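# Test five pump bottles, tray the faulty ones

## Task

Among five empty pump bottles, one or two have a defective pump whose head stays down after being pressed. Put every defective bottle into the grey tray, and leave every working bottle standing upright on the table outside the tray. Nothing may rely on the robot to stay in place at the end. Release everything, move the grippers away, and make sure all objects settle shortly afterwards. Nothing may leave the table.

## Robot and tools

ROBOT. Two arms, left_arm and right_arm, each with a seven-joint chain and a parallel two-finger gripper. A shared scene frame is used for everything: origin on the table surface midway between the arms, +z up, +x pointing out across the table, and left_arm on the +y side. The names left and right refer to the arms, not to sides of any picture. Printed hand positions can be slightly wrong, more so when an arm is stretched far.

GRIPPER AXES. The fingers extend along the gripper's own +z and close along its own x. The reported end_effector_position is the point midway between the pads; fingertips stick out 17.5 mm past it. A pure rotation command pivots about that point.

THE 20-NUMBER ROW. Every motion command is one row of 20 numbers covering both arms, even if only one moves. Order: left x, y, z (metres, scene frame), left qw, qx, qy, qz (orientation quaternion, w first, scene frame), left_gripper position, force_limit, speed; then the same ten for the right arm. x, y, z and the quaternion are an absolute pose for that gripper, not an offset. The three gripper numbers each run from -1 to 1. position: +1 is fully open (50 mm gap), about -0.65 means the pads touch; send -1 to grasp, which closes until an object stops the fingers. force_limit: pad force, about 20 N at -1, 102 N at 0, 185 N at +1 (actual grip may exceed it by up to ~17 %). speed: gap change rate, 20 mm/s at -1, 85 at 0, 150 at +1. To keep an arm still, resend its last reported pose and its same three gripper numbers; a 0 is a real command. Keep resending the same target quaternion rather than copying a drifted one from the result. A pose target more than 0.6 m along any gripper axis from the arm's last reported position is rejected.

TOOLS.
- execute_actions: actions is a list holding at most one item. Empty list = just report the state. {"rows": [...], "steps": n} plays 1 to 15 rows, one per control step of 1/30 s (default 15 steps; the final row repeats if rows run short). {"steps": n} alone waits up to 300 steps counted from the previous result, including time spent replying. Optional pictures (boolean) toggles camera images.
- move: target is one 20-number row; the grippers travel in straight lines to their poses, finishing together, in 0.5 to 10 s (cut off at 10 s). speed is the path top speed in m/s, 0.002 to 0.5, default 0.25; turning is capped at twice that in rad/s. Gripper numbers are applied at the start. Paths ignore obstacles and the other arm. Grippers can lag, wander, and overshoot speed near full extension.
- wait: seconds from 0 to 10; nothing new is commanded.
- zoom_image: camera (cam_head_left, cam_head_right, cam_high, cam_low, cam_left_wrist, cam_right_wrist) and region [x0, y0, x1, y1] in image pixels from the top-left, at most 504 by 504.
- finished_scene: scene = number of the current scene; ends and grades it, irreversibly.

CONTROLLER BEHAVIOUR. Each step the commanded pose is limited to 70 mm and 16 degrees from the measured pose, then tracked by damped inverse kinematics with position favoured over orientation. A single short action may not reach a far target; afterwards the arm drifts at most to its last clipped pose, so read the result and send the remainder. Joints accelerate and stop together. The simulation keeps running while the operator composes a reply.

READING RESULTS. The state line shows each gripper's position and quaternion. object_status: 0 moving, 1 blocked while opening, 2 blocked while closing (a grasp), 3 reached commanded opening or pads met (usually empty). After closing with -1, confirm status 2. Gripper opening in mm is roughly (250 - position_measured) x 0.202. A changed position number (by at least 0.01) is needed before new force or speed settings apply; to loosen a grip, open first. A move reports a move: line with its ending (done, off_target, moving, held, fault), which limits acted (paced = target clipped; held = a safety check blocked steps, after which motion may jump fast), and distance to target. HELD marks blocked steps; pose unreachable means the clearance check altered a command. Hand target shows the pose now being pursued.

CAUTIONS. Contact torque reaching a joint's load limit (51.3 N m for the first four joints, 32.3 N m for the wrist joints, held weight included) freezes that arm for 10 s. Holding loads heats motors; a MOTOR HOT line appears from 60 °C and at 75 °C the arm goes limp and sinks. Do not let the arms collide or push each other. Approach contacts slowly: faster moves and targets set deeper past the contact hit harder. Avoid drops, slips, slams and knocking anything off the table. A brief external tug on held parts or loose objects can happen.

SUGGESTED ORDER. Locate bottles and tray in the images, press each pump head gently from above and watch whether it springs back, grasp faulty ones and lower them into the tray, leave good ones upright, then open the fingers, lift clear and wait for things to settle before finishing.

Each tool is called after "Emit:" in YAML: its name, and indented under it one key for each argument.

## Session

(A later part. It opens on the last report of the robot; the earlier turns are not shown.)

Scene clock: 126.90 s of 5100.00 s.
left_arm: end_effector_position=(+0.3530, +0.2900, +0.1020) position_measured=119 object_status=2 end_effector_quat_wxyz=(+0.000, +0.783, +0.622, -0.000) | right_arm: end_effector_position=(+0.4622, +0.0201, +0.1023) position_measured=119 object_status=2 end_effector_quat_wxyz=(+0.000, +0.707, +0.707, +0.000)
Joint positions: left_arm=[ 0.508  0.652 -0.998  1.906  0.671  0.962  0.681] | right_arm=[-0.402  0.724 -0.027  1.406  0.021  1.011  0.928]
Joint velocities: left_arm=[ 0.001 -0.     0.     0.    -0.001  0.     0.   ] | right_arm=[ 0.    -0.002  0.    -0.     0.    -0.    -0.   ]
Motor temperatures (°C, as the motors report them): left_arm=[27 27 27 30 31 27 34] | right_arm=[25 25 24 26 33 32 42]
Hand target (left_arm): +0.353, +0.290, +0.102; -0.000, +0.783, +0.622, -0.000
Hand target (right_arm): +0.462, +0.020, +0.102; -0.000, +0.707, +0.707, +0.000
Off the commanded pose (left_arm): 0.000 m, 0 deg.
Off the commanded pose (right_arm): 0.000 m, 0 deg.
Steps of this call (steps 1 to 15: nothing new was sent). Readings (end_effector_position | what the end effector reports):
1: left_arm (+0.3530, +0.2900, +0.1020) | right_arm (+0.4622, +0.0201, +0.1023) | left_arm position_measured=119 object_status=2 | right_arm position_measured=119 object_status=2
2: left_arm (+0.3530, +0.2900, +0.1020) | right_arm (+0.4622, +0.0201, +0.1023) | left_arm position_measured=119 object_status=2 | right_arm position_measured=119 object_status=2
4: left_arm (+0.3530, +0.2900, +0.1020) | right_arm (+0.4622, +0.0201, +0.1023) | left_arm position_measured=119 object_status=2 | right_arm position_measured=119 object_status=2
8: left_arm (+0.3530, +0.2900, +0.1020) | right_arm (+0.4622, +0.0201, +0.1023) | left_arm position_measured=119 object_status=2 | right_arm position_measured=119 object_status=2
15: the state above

Emit:
move:
  target: [0.353,0.290,0.26,0,0.783,0.622,0,-1,-0.5,0.5, 0.462,0.020,0.26,0,0.707,0.707,0,-1,-0.5,0.5]

Emit:
move:
  target: [0.40,0.24,0.26,0,0.707,0.707,0,-1,-0.5,0.5, 0.41,-0.305,0.26,0,0.707,0.707,0,-1,-0.5,0.5]

Emit:
move:
  target: [0.46,0.02,0.26,0,0.707,0.707,0,-1,-0.5,0.5, 0.41,-0.305,0.105,0,0.707,0.707,0,-1,-0.5,0.5]
  speed: 0.2

Scene clock: 133.47 s of 5100.00 s.
left_arm: end_effector_position=(+0.3536, +0.2898, +0.2597) position_measured=119 object_status=2 end_effector_quat_wxyz=(+0.000, +0.783, +0.622, -0.000) | right_arm: end_effector_position=(+0.4615, +0.0196, +0.2602) position_measured=119 object_status=2 end_effector_quat_wxyz=(+0.000, +0.707, +0.707, +0.000)
Joint positions: left_arm=[ 0.633  0.443 -1.157  1.624  0.414  1.349  0.907] | right_arm=[-0.408  0.587 -0.02   1.124  0.011  1.431  0.936]
Joint velocities: left_arm=[ 0.001 -0.001 -0.001 -0.003 -0.001  0.001  0.   ] | right_arm=[-0.     0.002 -0.    -0.001 -0.001  0.003 -0.   ]
Motor temperatures (°C, as the motors report them): left_arm=[27 27 27 30 31 27 34] | right_arm=[25 25 24 26 33 32 42]
Hand target (left_arm): +0.354, +0.290, +0.260; +0.000, +0.783, +0.622, -0.000
Hand target (right_arm): +0.461, +0.020, +0.260; +0.000, +0.707, +0.707, -0.000
Off the commanded pose (left_arm): 0.001 m, 0 deg.
Off the commanded pose (right_arm): 0.001 m, 0 deg.
After step 90, 2.40 s passed at rest.
move: done
camera_calibration (this result's frames):
cam_left_wrist: T_world_to_cam=[[0.23391, 0.971584, -0.036207, -0.350757], [0.971263, -0.235193, -0.0364991, -0.227153], [-0.0439776, -0.0266291, -0.998678, 0.447505], [0, 0, 0, 1]] pos_world=[0.322351, 0.299282, 0.425922]
cam_right_wrist: T_world_to_cam=[[-0.0052784, 0.999516, 0.0306721, -0.0316324], [0.999889, 0.00484909, 0.0140541, -0.439143], [0.0138986, 0.0307429, -0.999431, 0.416313], [0, 0, 0, 1]] pos_world=[0.433142, 0.0209479, 0.423218]

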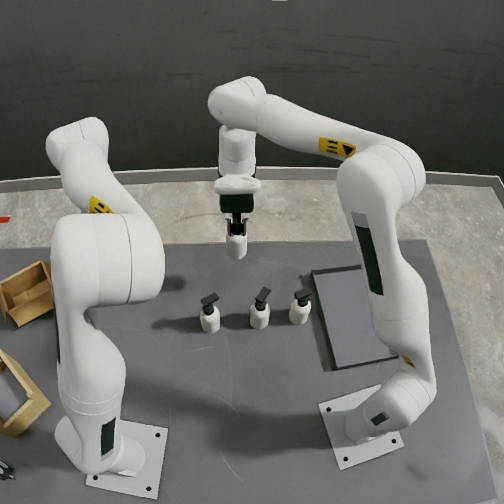

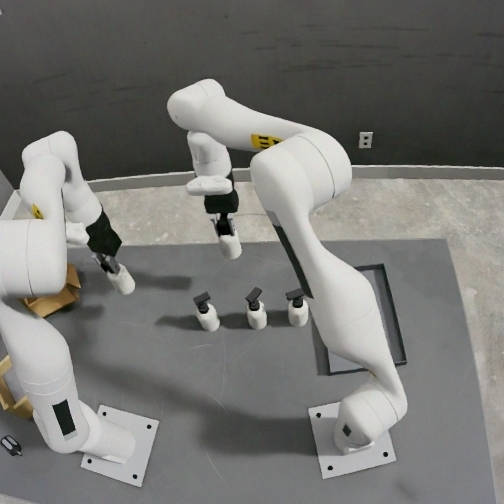

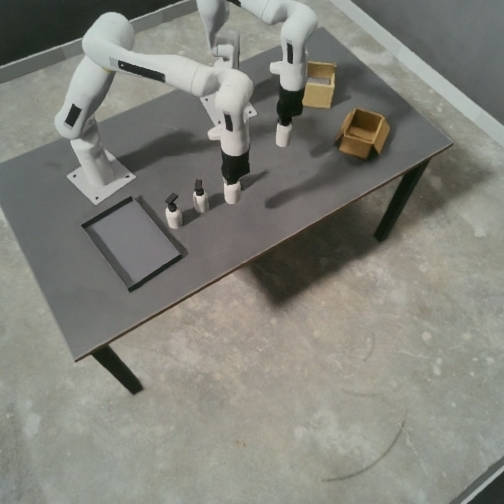

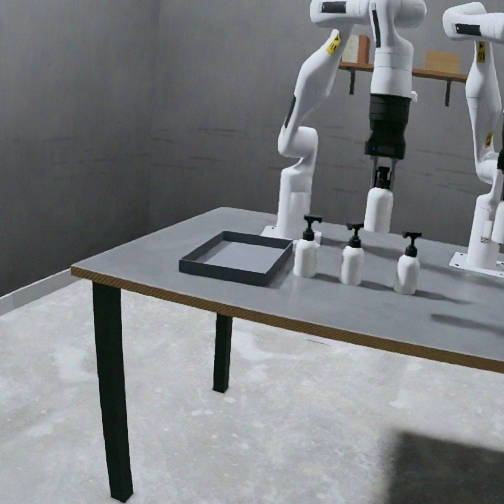

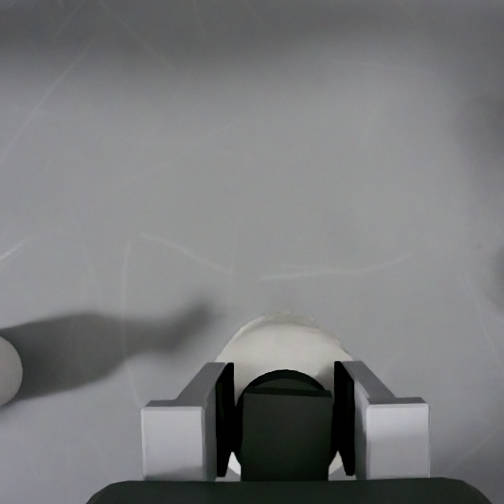

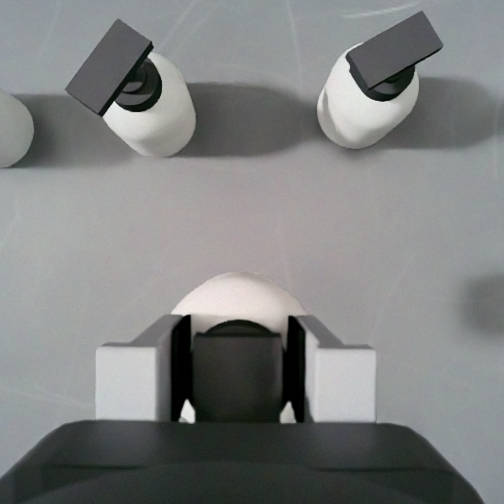

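Scene clock: 135.27 s of 5100.00 s.
left_arm: end_effector_position=(+0.4001, +0.2401, +0.2600) position_measured=119 object_status=2 end_effector_quat_wxyz=(+0.000, +0.707, +0.707, +0.000) | right_arm: end_effector_position=(+0.4106, -0.3056, +0.2597) position_measured=119 object_status=2 end_effector_quat_wxyz=(+0.001, +0.707, +0.707, -0.001)
Joint positions: left_arm=[ 0.623  0.578 -1.153  1.459  0.528  1.443  1.183] | right_arm=[ 0.124  0.258  0.11   1.643 -0.027  1.243  1.603]
Joint velocities: left_arm=[-0.002  0.001  0.001 -0.001 -0.001  0.    -0.   ] | right_arm=[ 0.007 -0.003  0.005  0.    -0.003 -0.     0.005]
Motor temperatures (°C, as the motors report them): left_arm=[27 27 27 30 31 27 34] | right_arm=[25 25 24 26 33 32 42]
Hand target (left_arm): +0.400, +0.240, +0.260; +0.000, +0.707, +0.707, +0.000
Hand target (right_arm): +0.411, -0.306, +0.260; +0.001, +0.707, +0.707, -0.001
Off the commanded pose (left_arm): 0.000 m, 0 deg.
Off the commanded pose (right_arm): 0.001 m, 0 deg.
move: done
camera_calibration (this result's frames):
cam_left_wrist: T_world_to_cam=[[0.00788876, 0.999323, -0.0359459, -0.229652], [0.9993, -0.00919283, -0.0362593, -0.349534], [-0.0365652, -0.0356347, -0.998696, 0.44767], [0, 0, 0, 1]] pos_world=[0.367471, 0.242236, 0.426157]
cam_right_wrist: T_world_to_cam=[[-0.00722353, 0.999584, 0.0279184, 0.294674], [0.999893, 0.00686419, 0.0129454, -0.385814], [0.0127484, 0.0280089, -0.999526, 0.426163], [0, 0, 0, 1]] pos_world=[0.382469, -0.30384, 0.422728]

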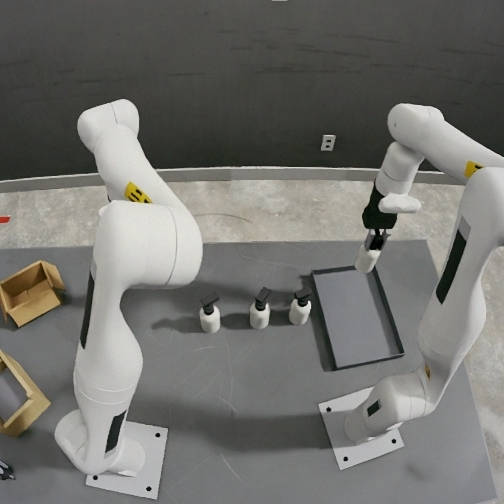

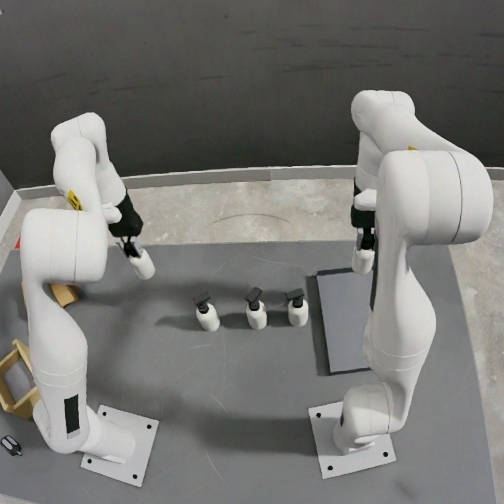

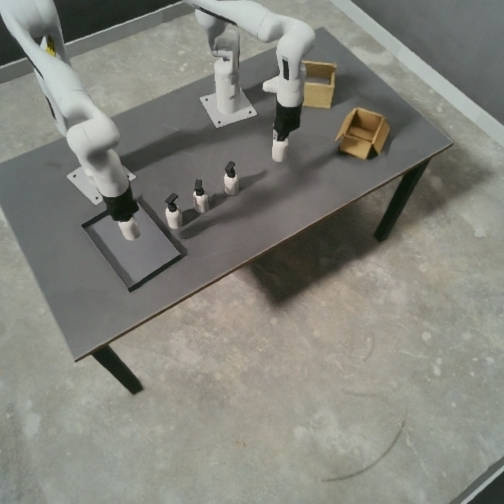

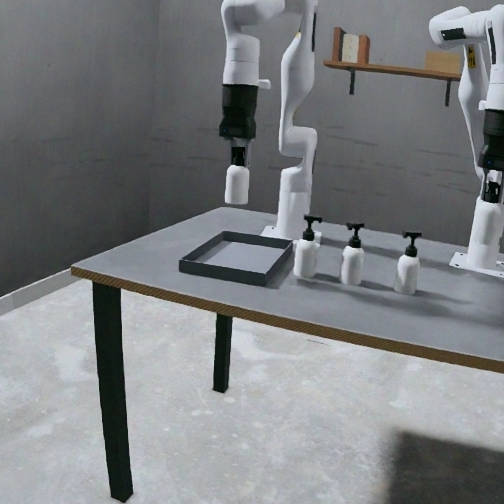

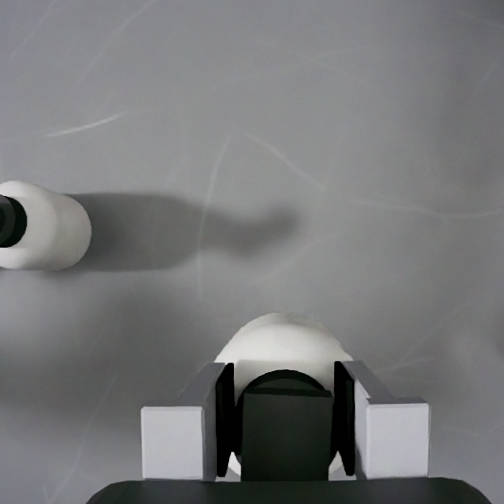

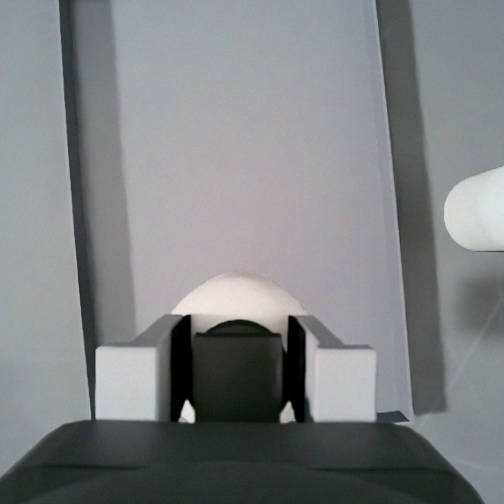

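Scene clock: 136.90 s of 5100.00 s.
left_arm: end_effector_position=(+0.4601, +0.0199, +0.2600) position_measured=119 object_status=2 end_effector_quat_wxyz=(+0.000, +0.707, +0.707, +0.000) | right_arm: end_effector_position=(+0.4107, -0.3049, +0.1049) position_measured=119 object_status=2 end_effector_quat_wxyz=(+0.000, +0.707, +0.707, +0.000)
Joint positions: left_arm=[ 0.702  0.837 -1.032  0.918  0.696  1.674  1.664] | right_arm=[ 0.145  0.46   0.089  1.917 -0.057  0.766  1.63 ]
Joint velocities: left_arm=[-0.009  0.009  0.001 -0.01  -0.     0.004  0.003] | right_arm=[ 0.001  0.003  0.001  0.001  0.    -0.002 -0.   ]
Motor temperatures (°C, as the motors report them): left_arm=[27 27 27 30 31 27 34] | right_arm=[25 25 24 26 33 32 42]
Hand target (left_arm): +0.460, +0.020, +0.260; -0.000, +0.707, +0.707, +0.000
Hand target (right_arm): +0.411, -0.305, +0.105; -0.000, +0.707, +0.707, +0.000
Off the commanded pose (left_arm): 0.000 m, 0 deg.
Off the commanded pose (right_arm): 0.001 m, 0 deg.
move: done
camera_calibration (this result's frames):
cam_left_wrist: T_world_to_cam=[[0.00843395, 0.999319, -0.0359113, -0.0103803], [0.999321, -0.00971099, -0.0355365, -0.411762], [-0.0358611, -0.0355872, -0.998723, 0.441762], [0, 0, 0, 1]] pos_world=[0.427412, 0.0220956, 0.426193]
cam_right_wrist: T_world_to_cam=[[-0.00712289, 0.999498, 0.0308634, 0.297942], [0.999879, 0.00669159, 0.0140551, -0.384071], [0.0138415, 0.0309597, -0.999425, 0.271846], [0, 0, 0, 1]] pos_world=[0.382384, -0.303639, 0.267892]

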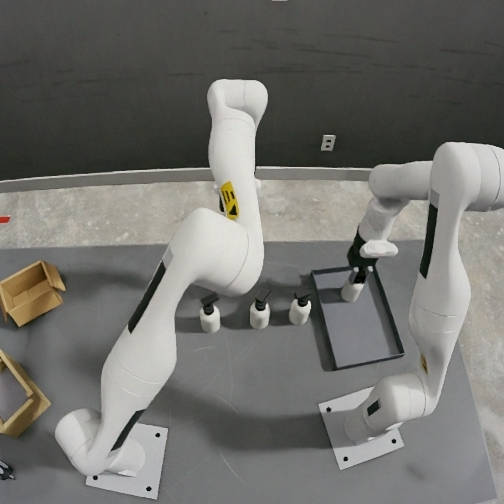

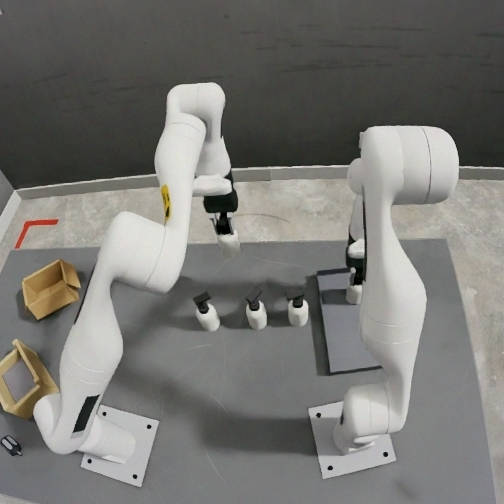

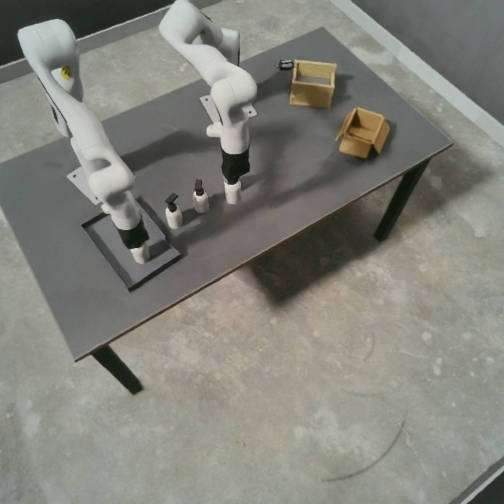

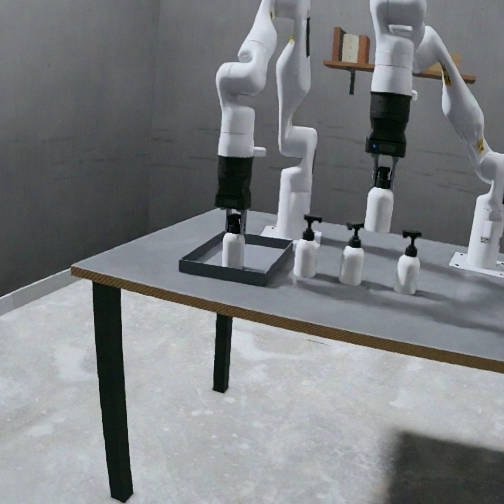

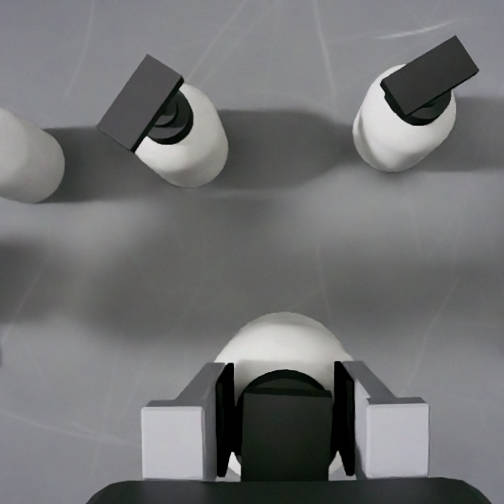

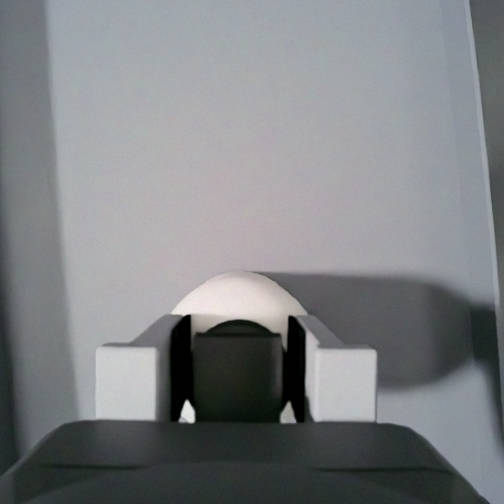

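Emit:
move:
  target: [0.46,0.02,0.104,0,0.707,0.707,0,-1,-0.5,0.5, 0.41,-0.305,0.105,0,0.707,0.707,0,1,0,1]
  speed: 0.15

Emit:
execute_actions:
  actions:
    - {"rows":[[0.46,0.02,0.104,0,0.707,0.707,0,1,0,1, 0.41,-0.305,0.105,0,0.707,0.707,0,1,0,1]],"steps":12}
  pictures: false

Emit:
move:
  target: [0.46,0.02,0.23,0,0.707,0.707,0,1,0,1, 0.41,-0.305,0.24,0,0.707,0.707,0,1,0,1]

Emit:
move:
  target: [0.33,0.30,0.25,0,0.707,0.707,0,1,0,1, 0.44,-0.22,0.22,0,0.707,0.707,0,1,0,1]
  speed: 0.3

Emit:
move:
  target: [0.33,0.30,0.25,0,0.707,0.707,0,1,0,1, 0.46,0.018,0.20,0,0.707,0.707,0,1,0,1]
  speed: 0.3

Scene clock: 147.87 s of 5100.00 s.
left_arm: end_effector_position=(+0.4596, +0.0205, +0.1043) position_measured=119 object_status=2 end_effector_quat_wxyz=(-0.000, +0.707, +0.707, +0.000) | right_arm: end_effector_position=(+0.4100, -0.3050, +0.1050) position_measured=3 object_status=3 end_effector_quat_wxyz=(-0.000, +0.707, +0.707, +0.000)
Joint positions: left_arm=[ 0.76   0.977 -0.984  1.225  0.791  1.326  1.538] | right_arm=[ 0.145  0.459  0.089  1.919 -0.057  0.766  1.629]
Joint velocities: left_arm=[ 0.     0.002 -0.     0.002  0.    -0.001 -0.001] | right_arm=[-0.    -0.001 -0.001  0.    -0.     0.     0.   ]
Motor temperatures (°C, as the motors report them): left_arm=[27 28 27 30 31 27 34] | right_arm=[25 26 24 26 33 32 42]
Hand target (left_arm): +0.460, +0.021, +0.104; -0.000, +0.707, +0.707, +0.000
Hand target (right_arm): +0.410, -0.305, +0.105; -0.000, +0.707, +0.707, +0.000
Off the commanded pose (left_arm): 0.001 m, 0 deg.
Off the commanded pose (right_arm): 0.000 m, 0 deg.
After step 90, 6.53 s passed at rest.
move: done
camera_calibration (this result's frames):
cam_left_wrist: T_world_to_cam=[[0.00810142, 0.999338, -0.0354725, -0.016422], [0.999301, -0.00938552, -0.0361841, -0.416687], [-0.036493, -0.0351546, -0.998715, 0.286489], [0, 0, 0, 1]] pos_world=[0.426984, 0.0225717, 0.270461]
cam_right_wrist: T_world_to_cam=[[-0.00615156, 0.999512, 0.0306366, 0.297684], [0.999888, 0.00573048, 0.0138132, -0.383643], [0.0136308, 0.0307182, -0.999435, 0.271984], [0, 0, 0, 1]] pos_world=[0.381724, -0.303695, 0.26801]

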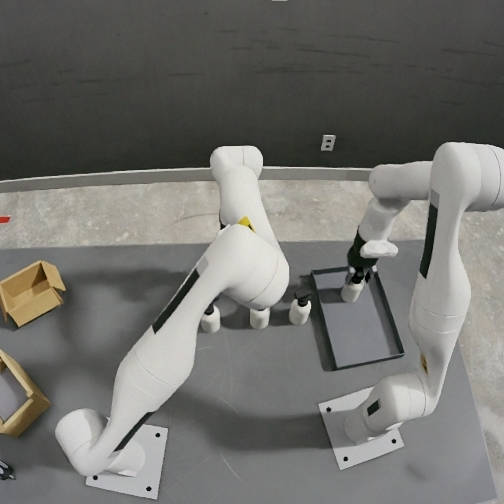

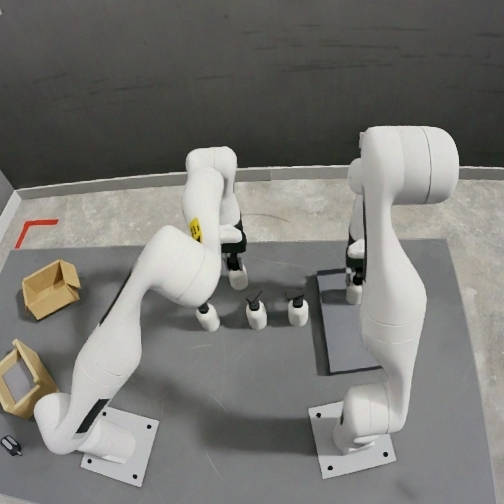

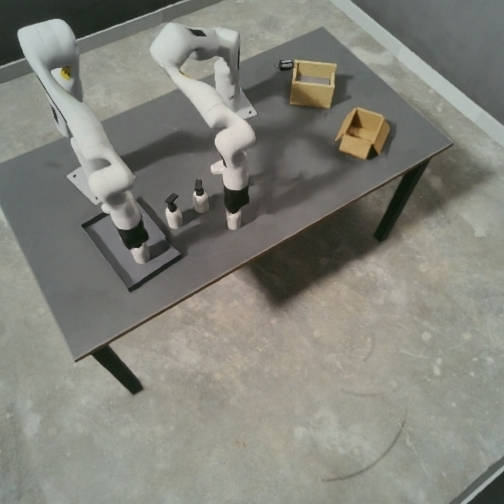

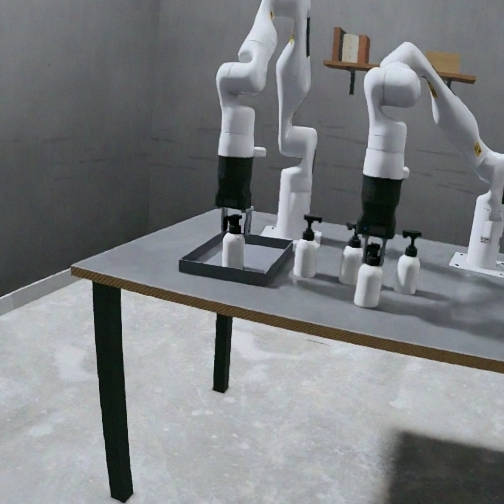

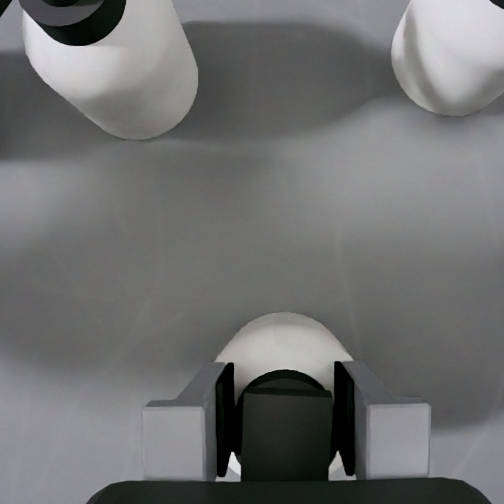

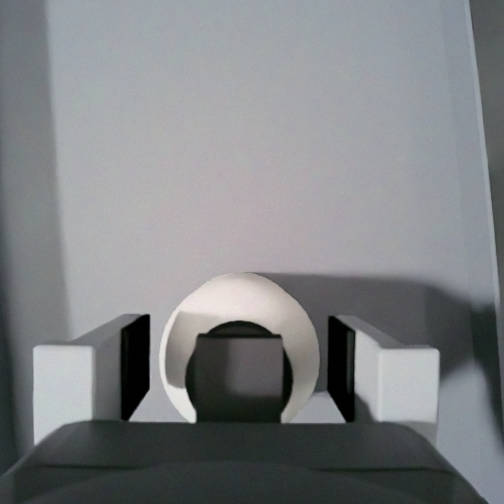

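Scene clock: 148.27 s of 5100.00 s.
left_arm: end_effector_position=(+0.4600, +0.0200, +0.1040) position_measured=3 object_status=3 end_effector_quat_wxyz=(+0.000, +0.707, +0.707, -0.000) | right_arm: end_effector_position=(+0.4100, -0.3050, +0.1050) position_measured=3 object_status=3 end_effector_quat_wxyz=(+0.000, +0.707, +0.707, +0.000)
Joint positions: left_arm=[ 0.759  0.978 -0.983  1.222  0.792  1.327  1.539] | right_arm=[ 0.145  0.459  0.089  1.919 -0.057  0.766  1.629]
Joint velocities: left_arm=[-0.     0.001  0.001  0.     0.001 -0.     0.   ] | right_arm=[ 0.    -0.001  0.     0.001 -0.001 -0.    -0.   ]
Motor temperatures (°C, as the motors report them): left_arm=[27 28 27 30 31 27 34] | right_arm=[25 26 24 26 33 32 42]
Hand target (left_arm): +0.460, +0.020, +0.104; +0.000, +0.707, +0.707, +0.000
Hand target (right_arm): +0.410, -0.305, +0.105; -0.000, +0.707, +0.707, +0.000
Off the commanded pose (left_arm): 0.000 m, 0 deg.
Off the commanded pose (right_arm): 0.000 m, 0 deg.
Steps of this call (steps 1 to 12: all 12 steps of this action). Readings (end_effector_position | what the end effector reports):
1: left_arm (+0.4597, +0.0205, +0.1042) | right_arm (+0.4100, -0.3050, +0.1050) | left_arm position_measured=101 object_status=0 | right_arm position_measured=3 object_status=3
2: left_arm (+0.4598, +0.0204, +0.1041) | right_arm (+0.4100, -0.3050, +0.1050) | left_arm position_measured=76 object_status=0 | right_arm position_measured=3 object_status=3
4: left_arm (+0.4599, +0.0201, +0.1041) | right_arm (+0.4100, -0.3050, +0.1050) | left_arm position_measured=27 object_status=0 | right_arm position_measured=3 object_status=3
8: left_arm (+0.4600, +0.0200, +0.1040) | right_arm (+0.4100, -0.3050, +0.1050) | left_arm position_measured=3 object_status=0 | right_arm position_measured=3 object_status=3
12: the state above

Scene clock: 149.57 s of 5100.00 s.
left_arm: end_effector_position=(+0.4602, +0.0194, +0.2299) position_measured=3 object_status=3 end_effector_quat_wxyz=(+0.000, +0.707, +0.707, -0.000) | right_arm: end_effector_position=(+0.4094, -0.3051, +0.2401) position_measured=3 object_status=3 end_effector_quat_wxyz=(+0.000, +0.707, +0.707, -0.000)
Joint positions: left_arm=[ 0.723  0.857 -1.028  0.995  0.705  1.599  1.638] | right_arm=[ 0.126  0.271  0.109  1.692 -0.031  1.181  1.605]
Joint velocities: left_arm=[-0.004  0.001 -0.    -0.004  0.001  0.003  0.001] | right_arm=[-0.    -0.004 -0.001 -0.002  0.     0.003 -0.   ]
Motor temperatures (°C, as the motors report them): left_arm=[27 28 27 30 31 27 34] | right_arm=[25 26 24 26 33 32 42]
Hand target (left_arm): +0.460, +0.020, +0.230; +0.000, +0.707, +0.707, -0.000
Hand target (right_arm): +0.409, -0.305, +0.240; +0.000, +0.707, +0.707, -0.000
Off the commanded pose (left_arm): 0.001 m, 0 deg.
Off the commanded pose (right_arm): 0.001 m, 0 deg.
move: done
camera_calibration (this result's frames):
cam_left_wrist: T_world_to_cam=[[0.00833011, 0.999298, -0.0365252, -0.0107664], [0.999277, -0.00967371, -0.0367644, -0.412602], [-0.0370919, -0.0361926, -0.998656, 0.412217], [0, 0, 0, 1]] pos_world=[0.427683, 0.0216866, 0.3961]
cam_right_wrist: T_world_to_cam=[[-0.00530877, 0.999523, 0.0304302, 0.293357], [0.999894, 0.00489325, 0.0137133, -0.385155], [0.0135578, 0.0304998, -0.999443, 0.407009], [0, 0, 0, 1]] pos_world=[0.381153, -0.303746, 0.403137]

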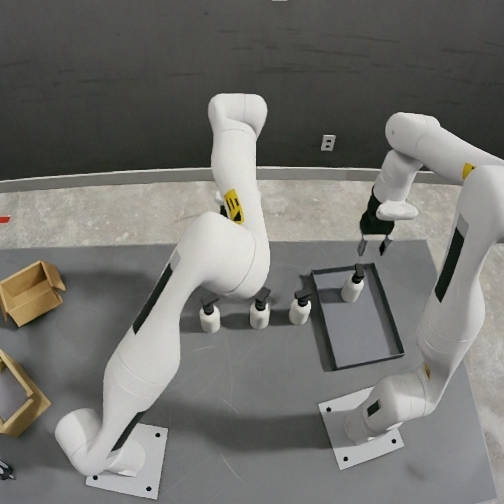

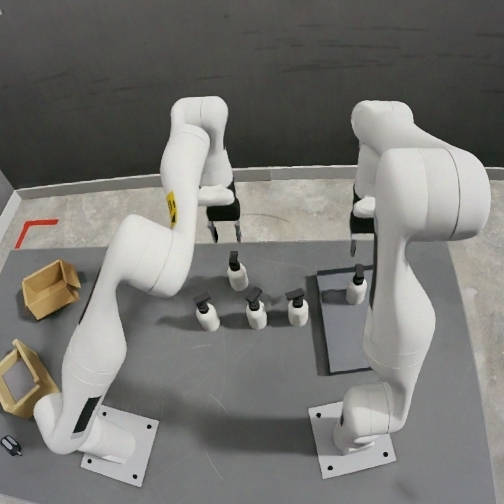

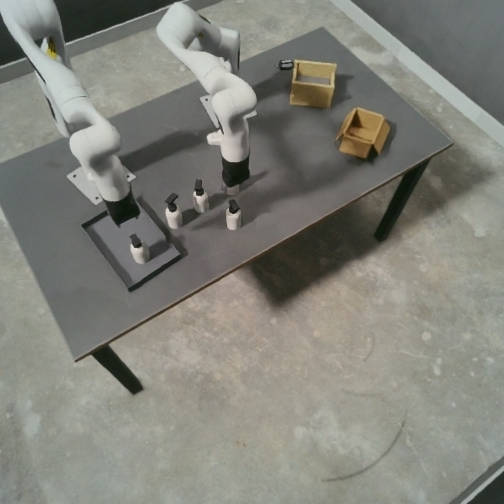

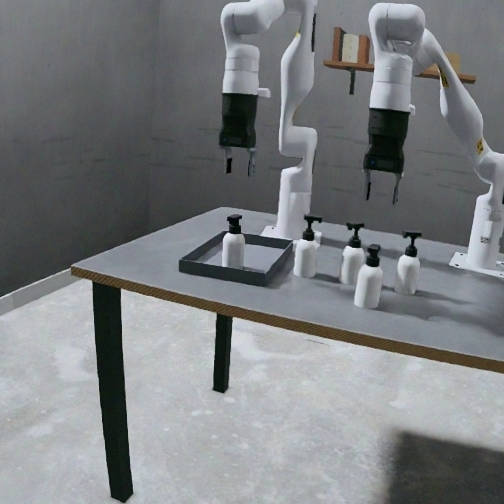

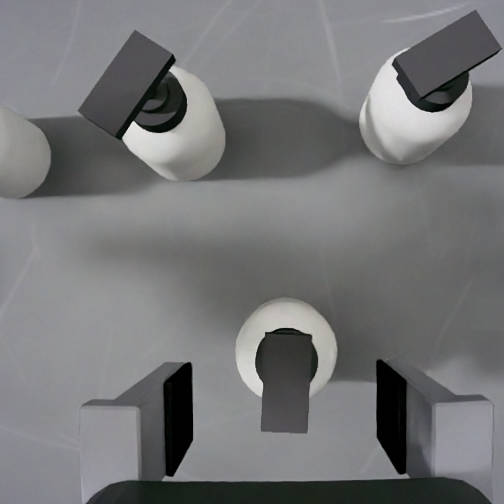

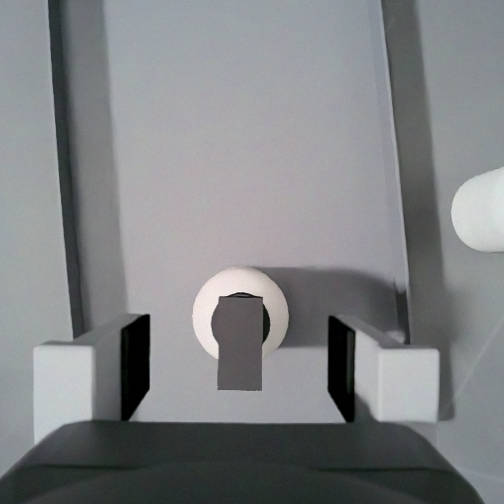

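Scene clock: 151.10 s of 5100.00 s.
left_arm: end_effector_position=(+0.3295, +0.2994, +0.2503) position_measured=3 object_status=3 end_effector_quat_wxyz=(-0.000, +0.707, +0.707, -0.001) | right_arm: end_effector_position=(+0.4400, -0.2197, +0.2201) position_measured=3 object_status=3 end_effector_quat_wxyz=(-0.000, +0.707, +0.707, +0.000)
Joint positions: left_arm=[ 0.694  0.434 -1.265  1.714  0.428  1.314  1.059] | right_arm=[-0.028  0.364  0.061  1.625 -0.025  1.153  1.401]
Joint velocities: left_arm=[-0.002 -0.008 -0.003 -0.     0.001  0.001 -0.004] | right_arm=[-0.001  0.    -0.001 -0.001  0.001  0.    -0.001]
Motor temperatures (°C, as the motors report them): left_arm=[27 28 27 30 31 27 34] | right_arm=[25 26 24 26 33 32 42]
Hand target (left_arm): +0.330, +0.299, +0.250; +0.000, +0.707, +0.707, -0.001
Hand target (right_arm): +0.440, -0.220, +0.220; -0.000, +0.707, +0.707, +0.000
Off the commanded pose (left_arm): 0.001 m, 0 deg.
Off the commanded pose (right_arm): 0.000 m, 0 deg.
move: done
camera_calibration (this result's frames):
cam_left_wrist: T_world_to_cam=[[0.00885845, 0.999298, -0.0363939, -0.288861], [0.999232, -0.0102352, -0.0378193, -0.278115], [-0.0381653, -0.0360309, -0.998622, 0.43818], [0, 0, 0, 1]] pos_world=[0.297183, 0.301599, 0.416545]
cam_right_wrist: T_world_to_cam=[[-0.00608921, 0.999487, 0.0314485, 0.20889], [0.999882, 0.00564137, 0.0143096, -0.415859], [0.0141248, 0.0315319, -0.999403, 0.383949], [0, 0, 0, 1]] pos_world=[0.411659, -0.218544, 0.383101]

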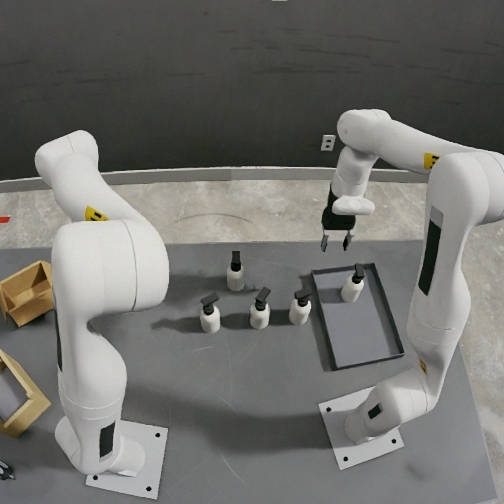

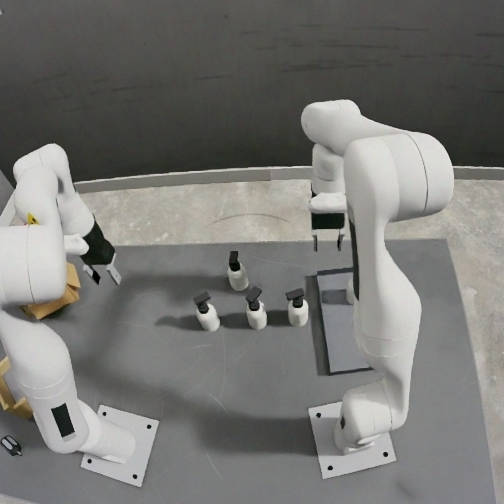

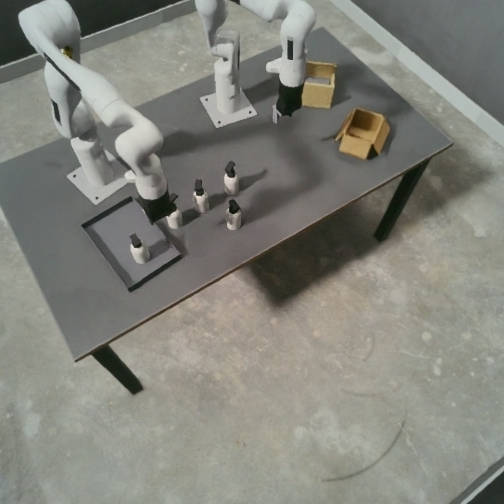

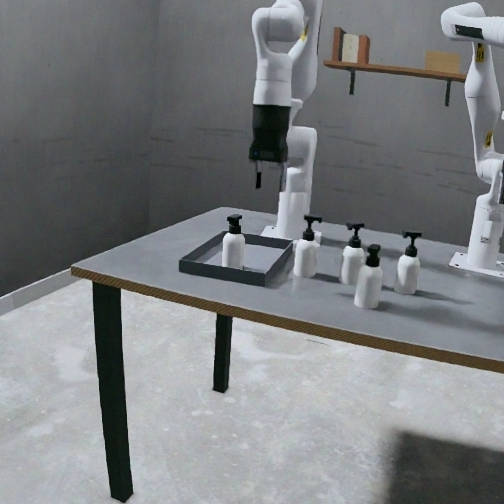

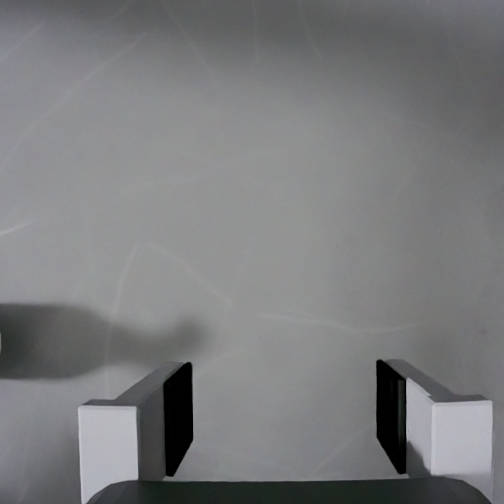

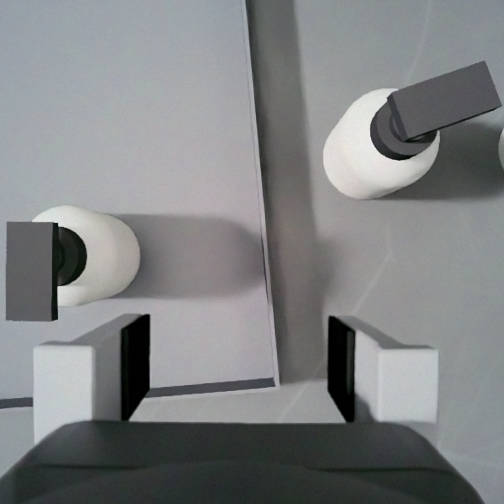

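Scene clock: 152.43 s of 5100.00 s.
left_arm: end_effector_position=(+0.3300, +0.3000, +0.2500) position_measured=3 object_status=3 end_effector_quat_wxyz=(+0.000, +0.707, +0.707, +0.000) | right_arm: end_effector_position=(+0.4597, +0.0185, +0.2007) position_measured=3 object_status=3 end_effector_quat_wxyz=(-0.000, +0.707, +0.707, +0.001)
Joint positions: left_arm=[ 0.692  0.435 -1.264  1.714  0.428  1.312  1.057] | right_arm=[-0.414  0.614 -0.007  1.271  0.003  1.255  0.942]
Joint velocities: left_arm=[-0.001  0.    -0.001 -0.001  0.001  0.    -0.   ] | right_arm=[-0.005  0.011 -0.002 -0.005  0.002  0.004 -0.002]
Motor temperatures (°C, as the motors report them): left_arm=[27 28 27 30 31 27 34] | right_arm=[25 26 24 26 33 32 42]
Hand target (left_arm): +0.330, +0.300, +0.250; -0.000, +0.707, +0.707, -0.000
Hand target (right_arm): +0.460, +0.019, +0.200; -0.001, +0.707, +0.707, +0.001
Off the commanded pose (left_arm): 0.000 m, 0 deg.
Off the commanded pose (right_arm): 0.001 m, 0 deg.
move: done
camera_calibration (this result's frames):
cam_left_wrist: T_world_to_cam=[[0.00807879, 0.99932, -0.0359815, -0.28937], [0.999287, -0.00939539, -0.0365736, -0.279169], [-0.0368868, -0.0356604, -0.998683, 0.437406], [0, 0, 0, 1]] pos_world=[0.297443, 0.302148, 0.416208]
cam_right_wrist: T_world_to_cam=[[-0.00561271, 0.999438, 0.0330572, -0.0289931], [0.999876, 0.00512158, 0.0149232, -0.436687], [0.0147455, 0.0331368, -0.999342, 0.356402], [0, 0, 0, 1]] pos_world=[0.431215, 0.0194033, 0.363642]

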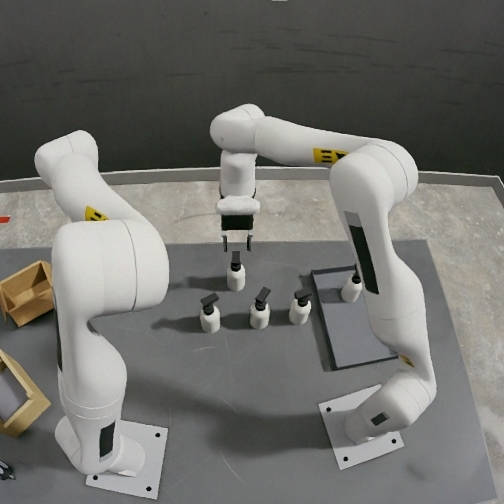

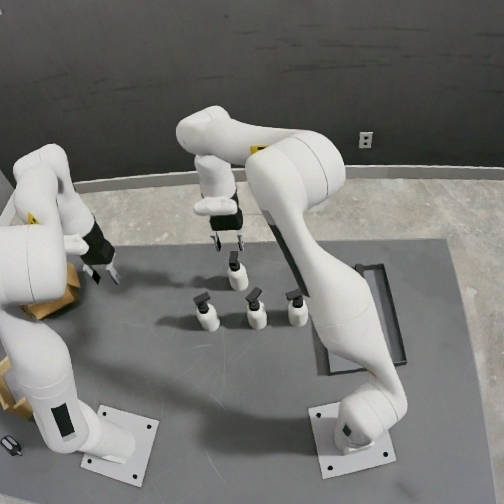

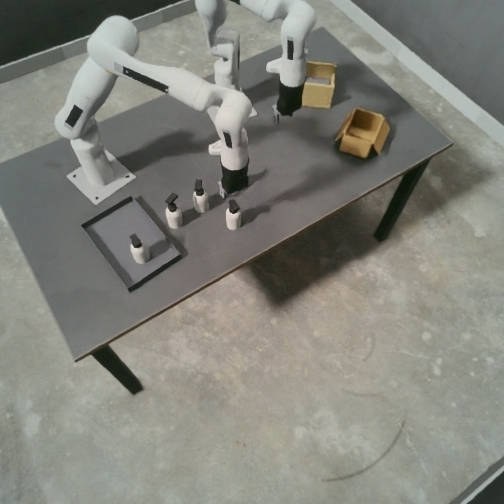

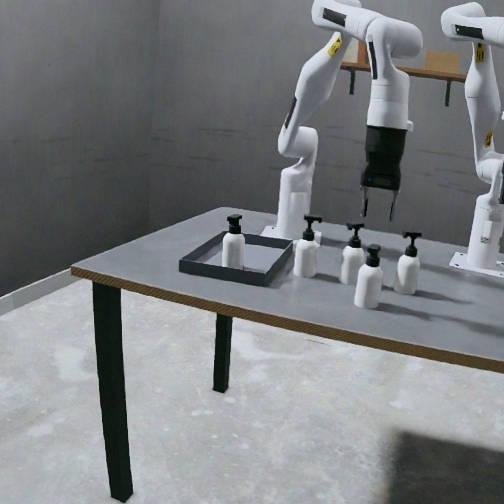

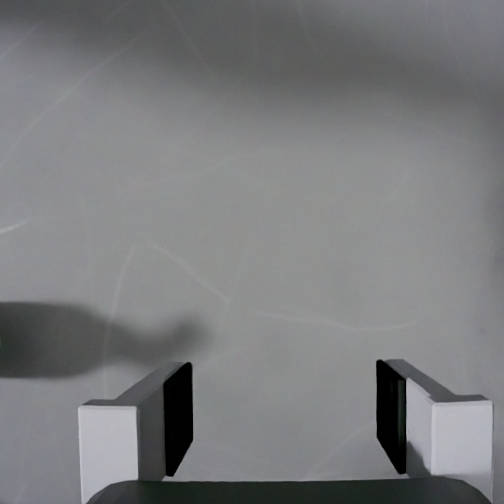

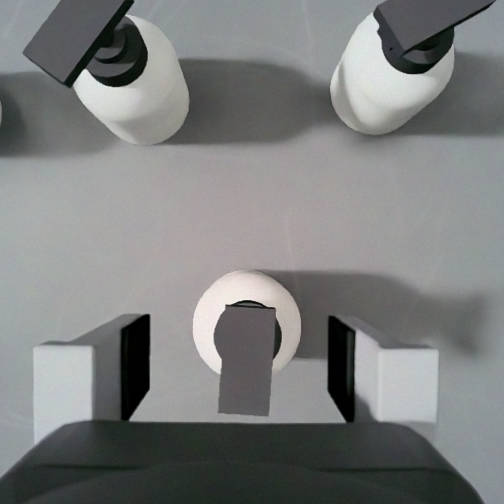

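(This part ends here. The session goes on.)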